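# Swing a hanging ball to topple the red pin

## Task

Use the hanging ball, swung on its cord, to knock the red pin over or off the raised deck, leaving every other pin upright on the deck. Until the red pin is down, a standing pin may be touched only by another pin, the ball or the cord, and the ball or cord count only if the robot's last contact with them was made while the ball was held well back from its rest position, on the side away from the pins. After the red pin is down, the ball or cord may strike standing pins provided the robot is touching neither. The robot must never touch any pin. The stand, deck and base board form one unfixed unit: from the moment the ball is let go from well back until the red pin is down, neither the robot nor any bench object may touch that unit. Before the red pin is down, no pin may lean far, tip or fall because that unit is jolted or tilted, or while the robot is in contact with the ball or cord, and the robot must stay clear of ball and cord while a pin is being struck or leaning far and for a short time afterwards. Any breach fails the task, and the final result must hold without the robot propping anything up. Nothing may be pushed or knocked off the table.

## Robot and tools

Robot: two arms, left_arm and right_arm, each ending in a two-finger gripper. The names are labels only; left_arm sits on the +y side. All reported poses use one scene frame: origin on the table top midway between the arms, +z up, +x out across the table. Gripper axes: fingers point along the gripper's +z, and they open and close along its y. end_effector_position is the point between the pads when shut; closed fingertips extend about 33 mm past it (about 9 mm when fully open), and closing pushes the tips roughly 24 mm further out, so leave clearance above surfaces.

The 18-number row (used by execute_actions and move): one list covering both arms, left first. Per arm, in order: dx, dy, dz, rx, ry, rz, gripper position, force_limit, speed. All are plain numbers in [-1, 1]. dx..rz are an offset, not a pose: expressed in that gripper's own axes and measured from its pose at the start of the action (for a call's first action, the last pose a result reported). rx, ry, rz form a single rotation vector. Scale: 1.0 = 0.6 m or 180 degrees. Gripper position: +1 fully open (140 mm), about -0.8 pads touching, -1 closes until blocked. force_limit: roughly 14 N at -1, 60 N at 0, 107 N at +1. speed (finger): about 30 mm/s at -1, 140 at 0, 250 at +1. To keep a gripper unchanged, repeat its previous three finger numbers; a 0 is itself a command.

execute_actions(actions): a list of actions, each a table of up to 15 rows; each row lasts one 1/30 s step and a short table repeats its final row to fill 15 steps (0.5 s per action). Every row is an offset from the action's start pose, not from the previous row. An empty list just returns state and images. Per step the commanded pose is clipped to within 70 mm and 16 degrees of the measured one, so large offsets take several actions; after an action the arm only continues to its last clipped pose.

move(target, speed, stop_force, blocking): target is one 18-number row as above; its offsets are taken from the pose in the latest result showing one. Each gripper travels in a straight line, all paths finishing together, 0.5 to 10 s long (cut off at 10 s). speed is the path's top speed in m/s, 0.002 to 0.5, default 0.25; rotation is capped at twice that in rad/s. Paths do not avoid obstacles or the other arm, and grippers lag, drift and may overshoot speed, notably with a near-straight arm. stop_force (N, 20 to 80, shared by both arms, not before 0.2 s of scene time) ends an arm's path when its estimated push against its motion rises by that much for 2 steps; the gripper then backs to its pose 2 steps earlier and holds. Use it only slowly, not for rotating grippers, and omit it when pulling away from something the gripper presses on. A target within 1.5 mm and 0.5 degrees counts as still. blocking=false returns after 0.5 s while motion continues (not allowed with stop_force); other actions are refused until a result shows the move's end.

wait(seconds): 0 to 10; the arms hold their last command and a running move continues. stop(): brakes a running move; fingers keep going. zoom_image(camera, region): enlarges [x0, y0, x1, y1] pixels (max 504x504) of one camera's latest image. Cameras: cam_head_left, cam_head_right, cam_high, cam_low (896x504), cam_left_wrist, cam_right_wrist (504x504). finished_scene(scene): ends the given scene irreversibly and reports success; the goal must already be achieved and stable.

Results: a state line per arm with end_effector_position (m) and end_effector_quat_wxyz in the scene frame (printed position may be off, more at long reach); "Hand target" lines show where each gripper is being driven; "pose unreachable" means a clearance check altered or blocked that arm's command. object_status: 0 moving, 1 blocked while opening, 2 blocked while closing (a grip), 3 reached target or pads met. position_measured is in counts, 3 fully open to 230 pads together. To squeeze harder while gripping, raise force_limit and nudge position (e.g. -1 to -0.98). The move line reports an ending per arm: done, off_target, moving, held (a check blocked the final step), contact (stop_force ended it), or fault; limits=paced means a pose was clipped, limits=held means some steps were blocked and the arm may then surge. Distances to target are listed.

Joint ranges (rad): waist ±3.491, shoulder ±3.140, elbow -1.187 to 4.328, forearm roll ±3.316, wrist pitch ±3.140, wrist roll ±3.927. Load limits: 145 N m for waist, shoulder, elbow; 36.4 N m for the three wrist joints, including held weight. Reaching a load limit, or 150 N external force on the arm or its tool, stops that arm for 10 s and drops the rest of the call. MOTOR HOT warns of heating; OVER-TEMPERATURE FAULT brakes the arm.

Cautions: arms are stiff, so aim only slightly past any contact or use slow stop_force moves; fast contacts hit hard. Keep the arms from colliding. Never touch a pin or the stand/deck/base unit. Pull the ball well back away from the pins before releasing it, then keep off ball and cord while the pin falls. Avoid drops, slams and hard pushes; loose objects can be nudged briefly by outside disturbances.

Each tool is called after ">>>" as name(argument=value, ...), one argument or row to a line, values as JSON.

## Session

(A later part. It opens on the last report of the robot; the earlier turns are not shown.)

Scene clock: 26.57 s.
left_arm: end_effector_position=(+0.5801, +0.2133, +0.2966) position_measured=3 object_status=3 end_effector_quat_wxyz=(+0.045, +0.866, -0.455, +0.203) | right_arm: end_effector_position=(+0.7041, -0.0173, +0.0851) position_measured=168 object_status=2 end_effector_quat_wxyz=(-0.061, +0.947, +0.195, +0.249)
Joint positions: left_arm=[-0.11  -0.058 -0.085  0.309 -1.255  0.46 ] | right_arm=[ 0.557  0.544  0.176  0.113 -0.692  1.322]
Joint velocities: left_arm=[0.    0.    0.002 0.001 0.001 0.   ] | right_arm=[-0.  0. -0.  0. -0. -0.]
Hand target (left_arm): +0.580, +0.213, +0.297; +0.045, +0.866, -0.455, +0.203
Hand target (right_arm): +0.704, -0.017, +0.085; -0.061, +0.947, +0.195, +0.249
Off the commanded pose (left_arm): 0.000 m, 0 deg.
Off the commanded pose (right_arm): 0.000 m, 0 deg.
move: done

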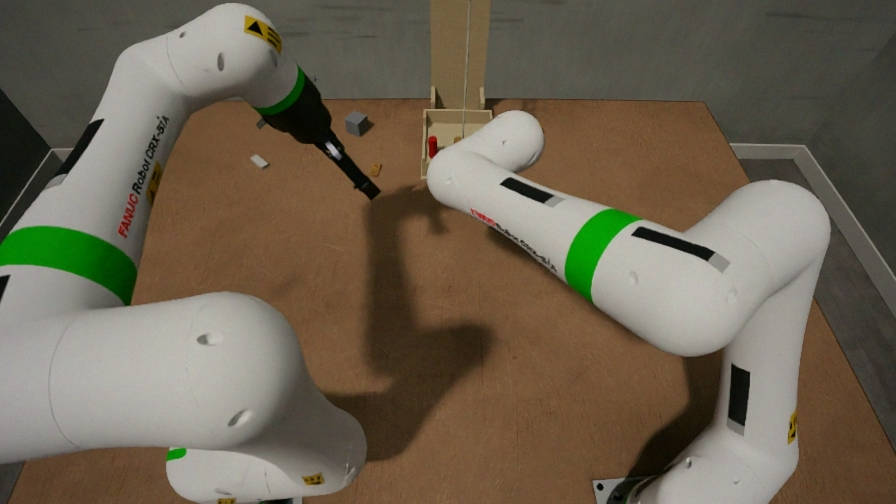

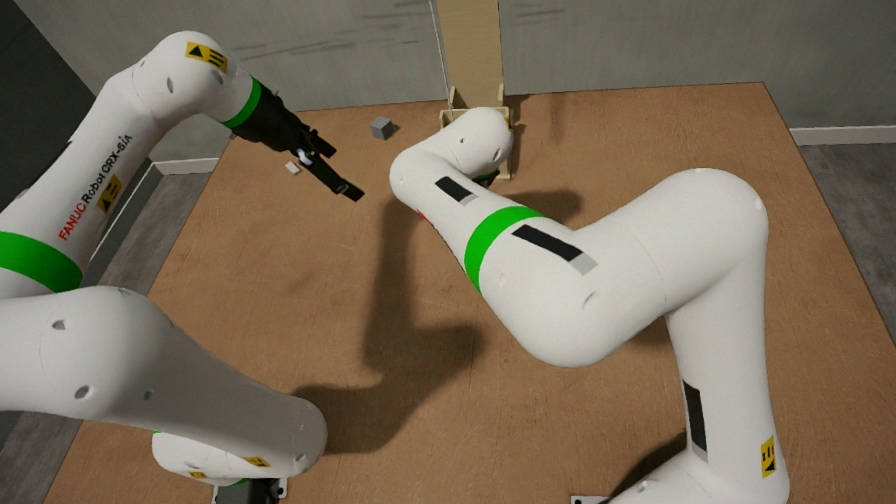

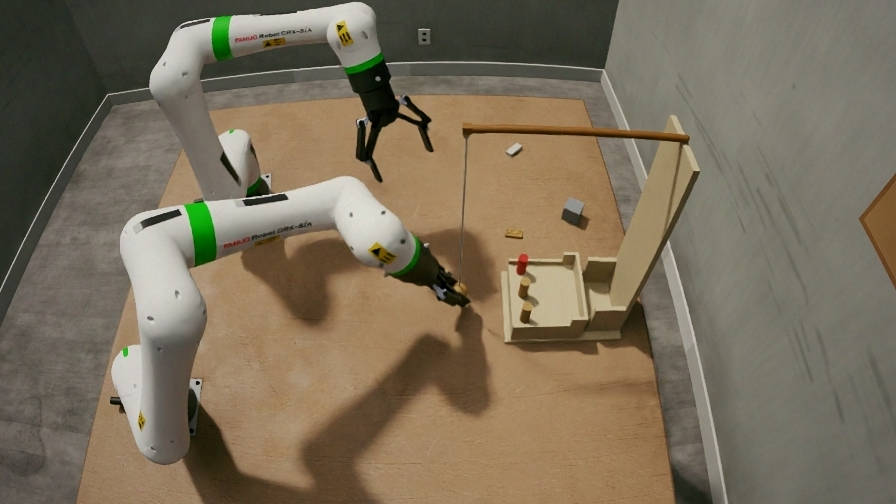

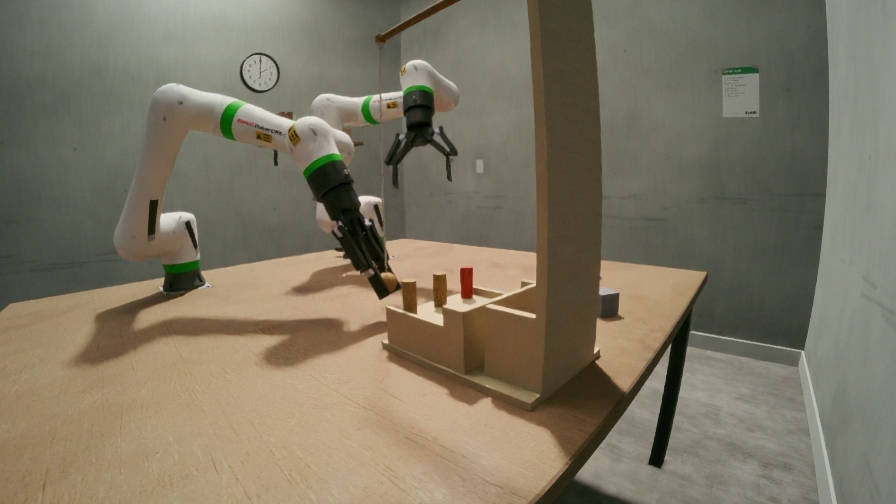

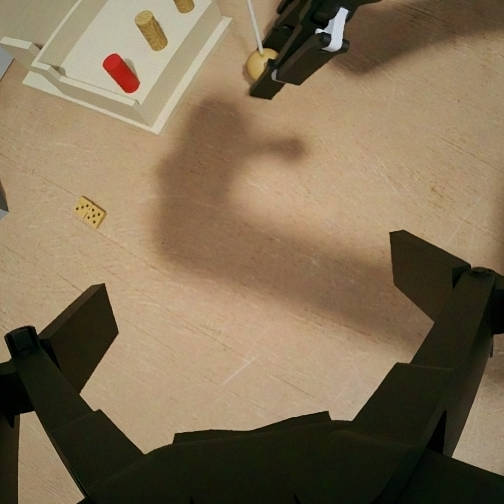

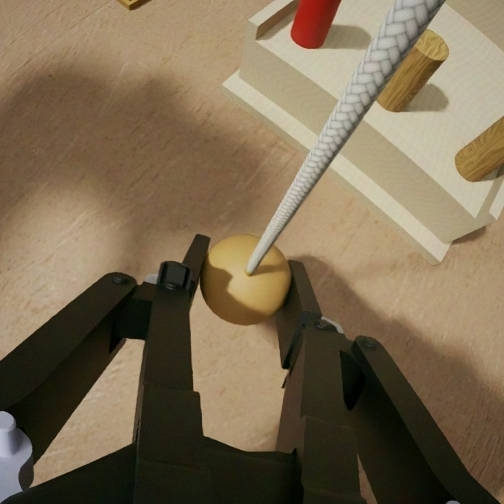

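>>> move(
  target=[0,0,0,0,0,0,1,0,0,-0.275,0,-0.258,0,0,0,-1,-0.8,0],
  speed=0.15,
)

>>> move(
  target=[0,0,0,0,0,0,1,0,0,-0.05,0,-0.15,0,0,0,1,0,1],
  speed=0.1,
)

>>> wait(
  seconds=3,
)

Scene clock: 33.10 s.
left_arm: end_effector_position=(+0.5801, +0.2133, +0.2966) position_measured=3 object_status=3 end_effector_quat_wxyz=(+0.045, +0.866, -0.455, +0.203) | right_arm: end_effector_position=(+0.5031, -0.1062, +0.1384) position_measured=168 object_status=2 end_effector_quat_wxyz=(-0.061, +0.947, +0.195, +0.249)
Joint positions: left_arm=[-0.11  -0.058 -0.085  0.309 -1.255  0.46 ] | right_arm=[ 0.648 -0.032 -0.436  0.189 -0.668  1.181]
Joint velocities: left_arm=[ 0.     0.    -0.     0.    -0.001 -0.001] | right_arm=[ 0.     0.001 -0.001 -0.    -0.001  0.   ]
Hand target (left_arm): +0.580, +0.213, +0.297; +0.045, +0.866, -0.455, +0.203
Hand target (right_arm): +0.503, -0.106, +0.138; -0.061, +0.947, +0.195, +0.249
Off the commanded pose (left_arm): 0.000 m, 0 deg.
Off the commanded pose (right_arm): 0.001 m, 0 deg.
move: done

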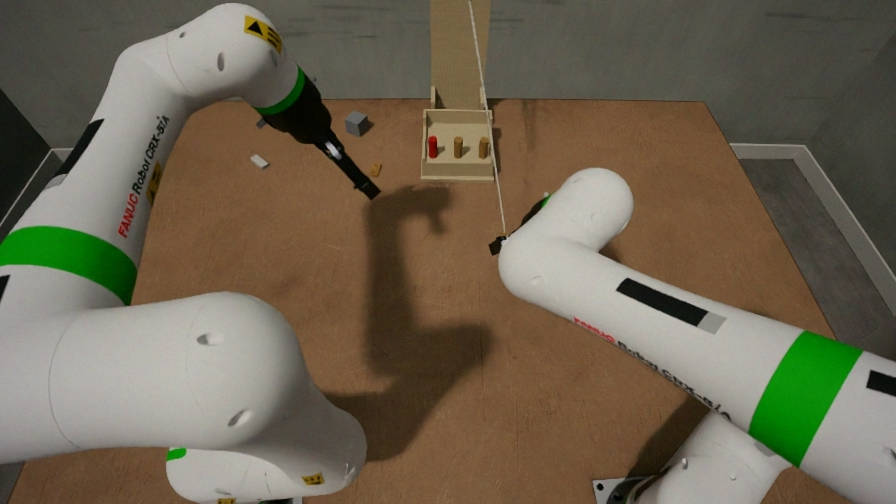

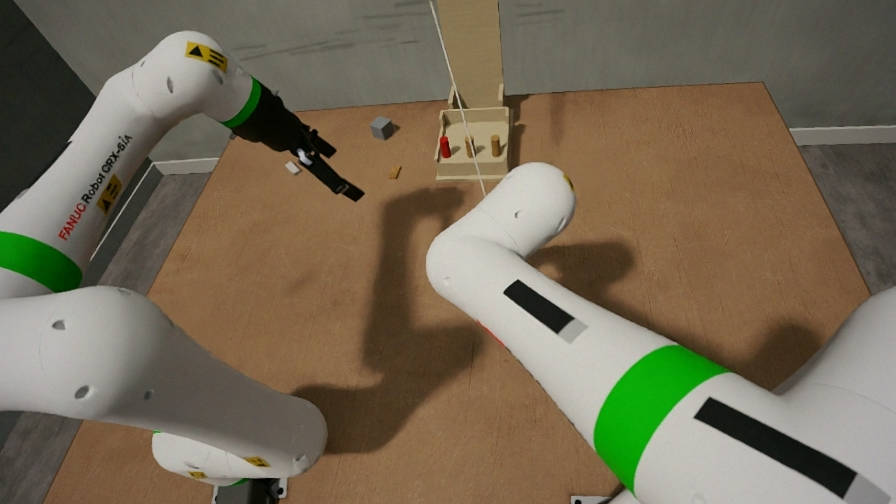

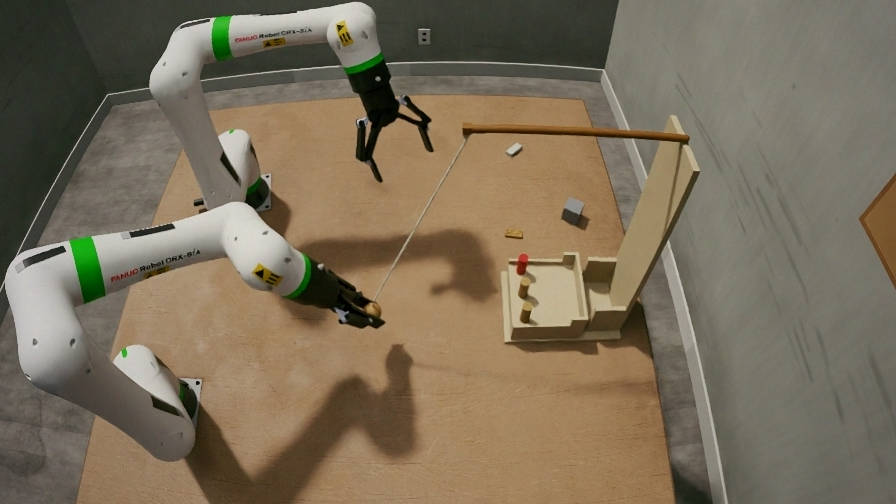

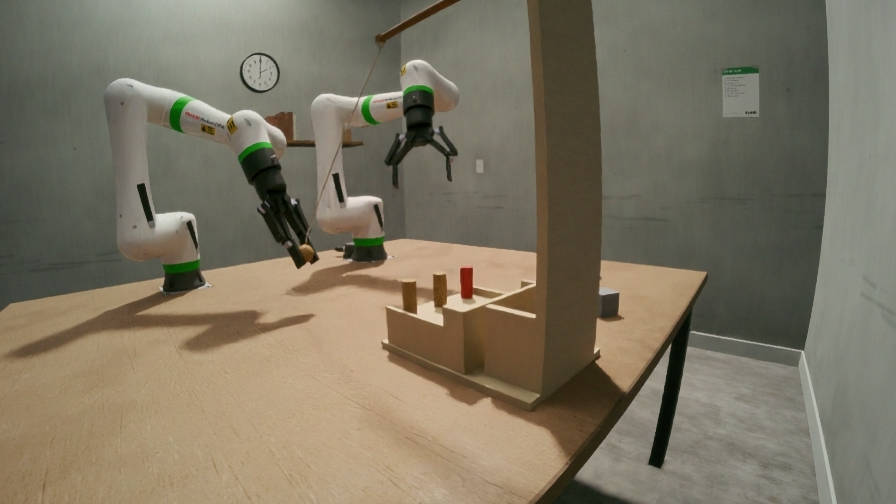

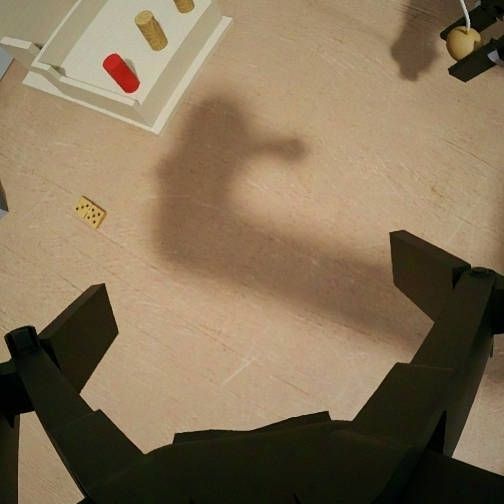

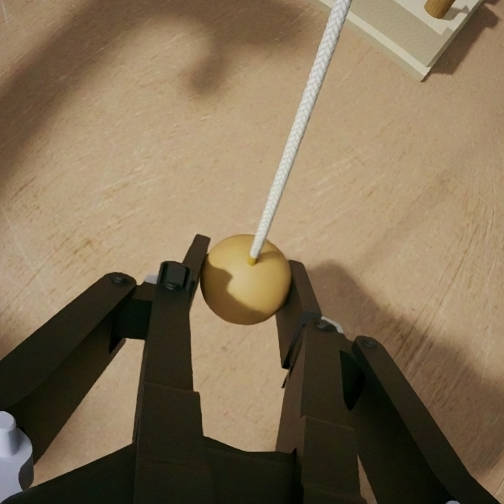

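Scene clock: 34.37 s.
left_arm: end_effector_position=(+0.5801, +0.2133, +0.2966) position_measured=3 object_status=3 end_effector_quat_wxyz=(+0.045, +0.866, -0.455, +0.203) | right_arm: end_effector_position=(+0.4387, -0.1356, +0.2019) position_measured=3 object_status=3 end_effector_quat_wxyz=(-0.061, +0.947, +0.195, +0.249)
Joint positions: left_arm=[-0.11  -0.058 -0.085  0.309 -1.255  0.46 ] | right_arm=[ 0.702 -0.267 -0.485  0.189 -0.861  1.157]
Joint velocities: left_arm=[ 0.     0.    -0.001 -0.    -0.001 -0.001] | right_arm=[ 0.     0.    -0.001  0.001 -0.    -0.   ]
Hand target (left_arm): +0.580, +0.213, +0.297; +0.045, +0.866, -0.455, +0.203
Hand target (right_arm): +0.439, -0.136, +0.202; -0.061, +0.947, +0.195, +0.249
Off the commanded pose (left_arm): 0.000 m, 0 deg.
Off the commanded pose (right_arm): 0.000 m, 0 deg.
move: done

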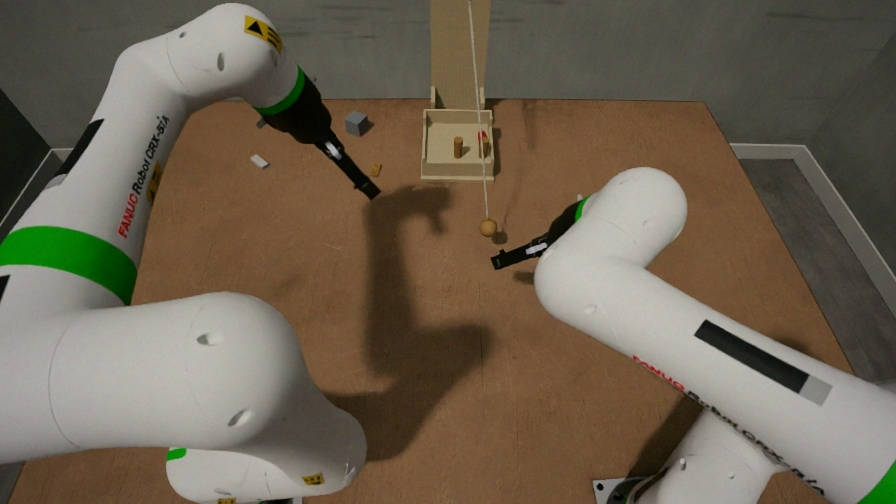

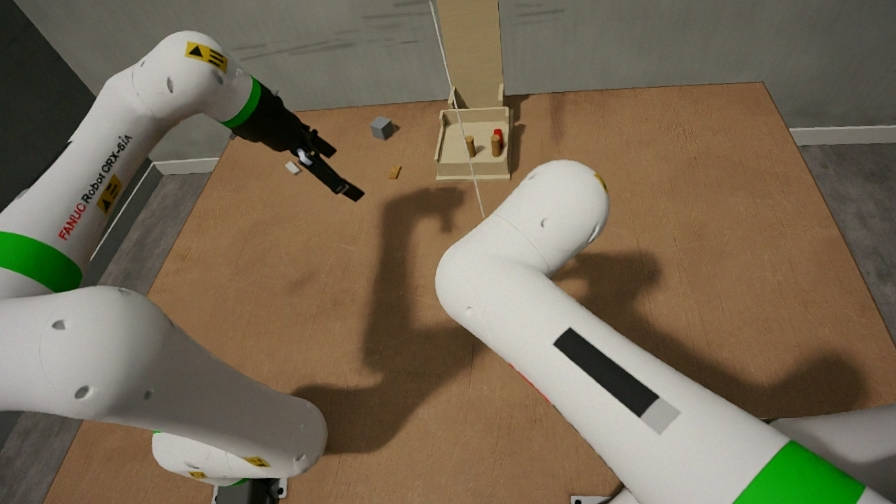

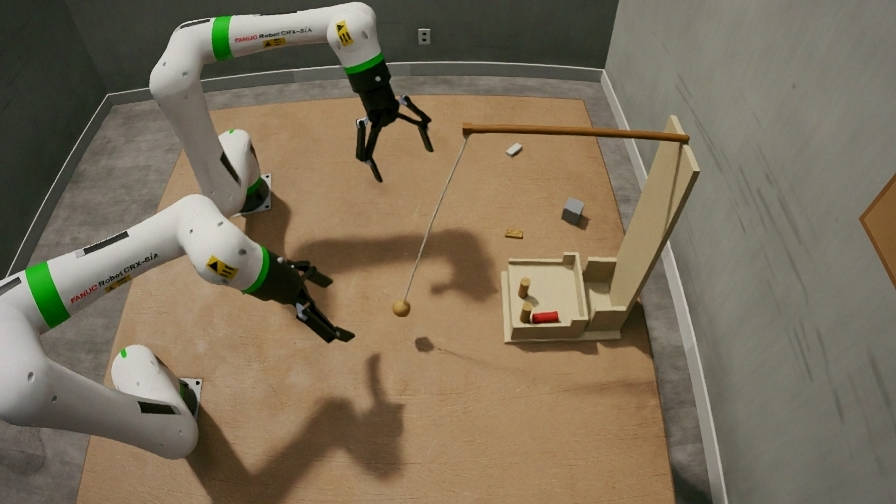

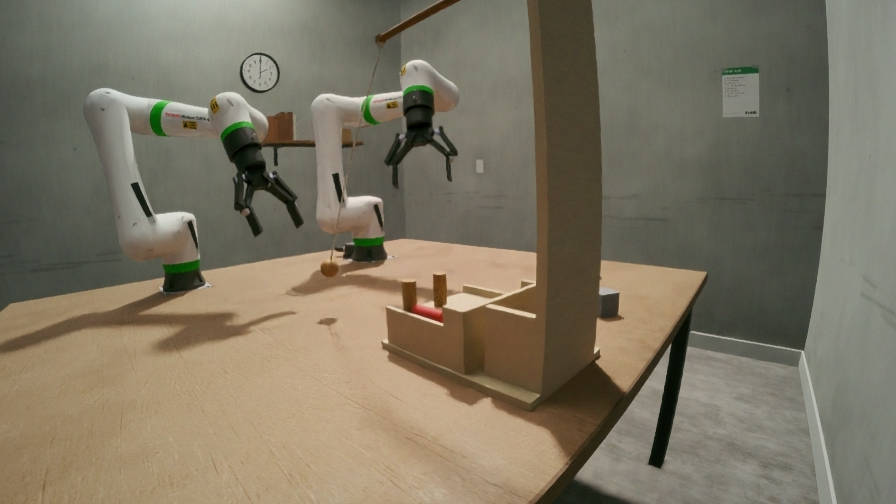

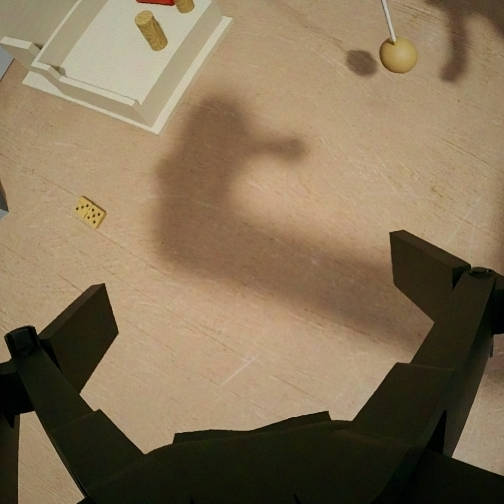

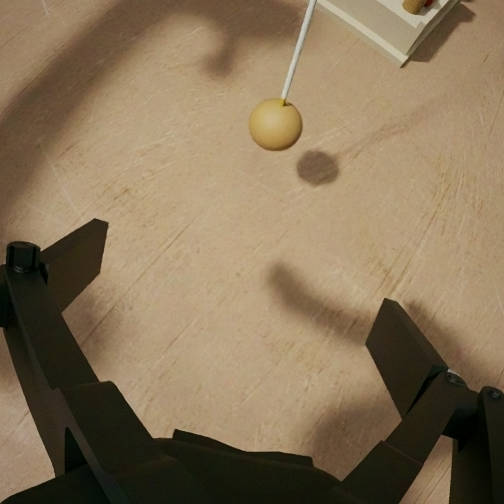

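Scene clock: 37.37 s.
left_arm: end_effector_position=(+0.5801, +0.2133, +0.2966) position_measured=3 object_status=3 end_effector_quat_wxyz=(+0.045, +0.866, -0.455, +0.203) | right_arm: end_effector_position=(+0.4387, -0.1356, +0.2019) position_measured=3 object_status=3 end_effector_quat_wxyz=(-0.061, +0.947, +0.195, +0.249)
Joint positions: left_arm=[-0.11  -0.058 -0.085  0.309 -1.255  0.46 ] | right_arm=[ 0.702 -0.267 -0.485  0.189 -0.861  1.157]
Joint velocities: left_arm=[ 0.    -0.     0.     0.001 -0.     0.002] | right_arm=[ 0.     0.002 -0.001 -0.    -0.    -0.001]
Hand target (left_arm): +0.580, +0.213, +0.297; +0.045, +0.866, -0.455, +0.203
Hand target (right_arm): +0.439, -0.136, +0.202; -0.061, +0.947, +0.195, +0.249
Off the commanded pose (left_arm): 0.000 m, 0 deg.
Off the commanded pose (right_arm): 0.000 m, 0 deg.
wait: 3.00 s; at rest by 0.17 s

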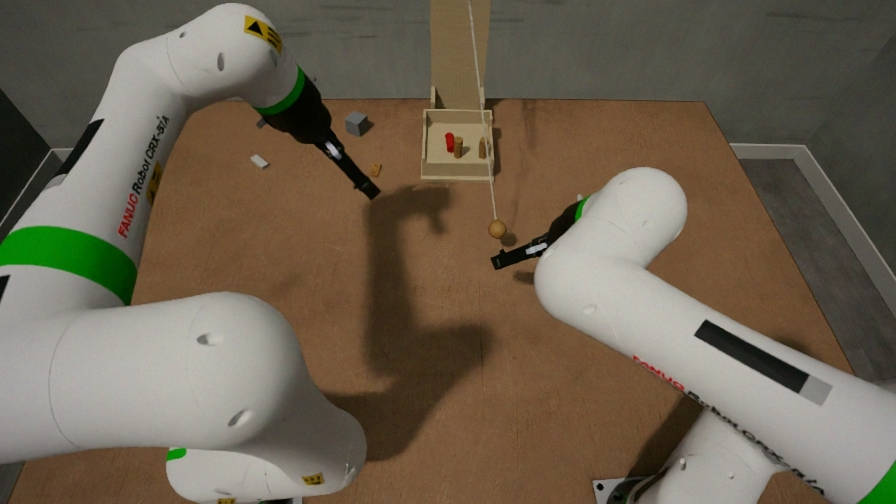

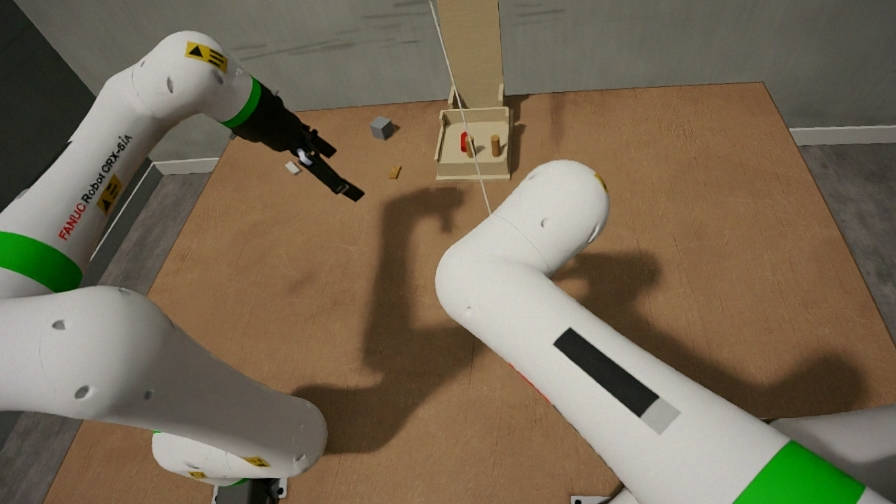

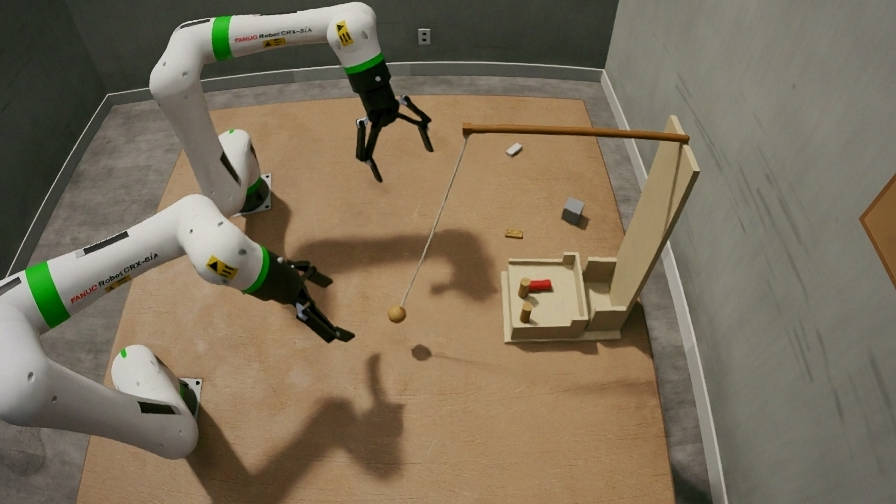

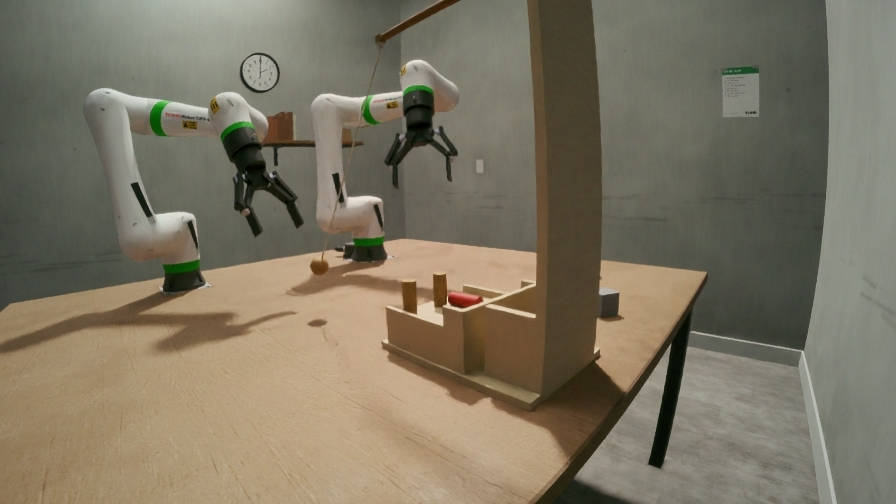

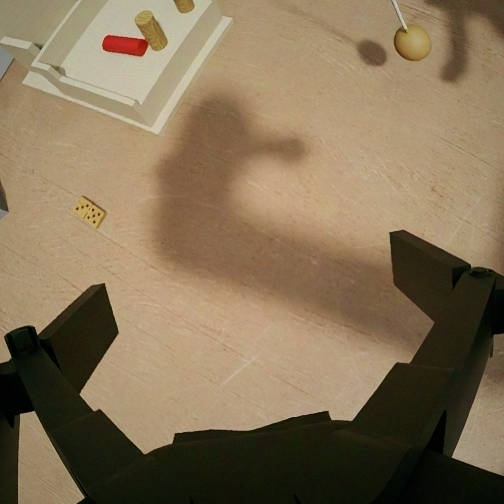

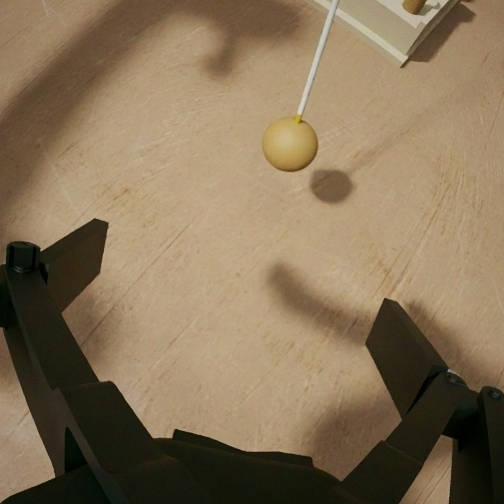

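>>> finished_scene(
  scene=1,
)

The scene is finished: the task was done.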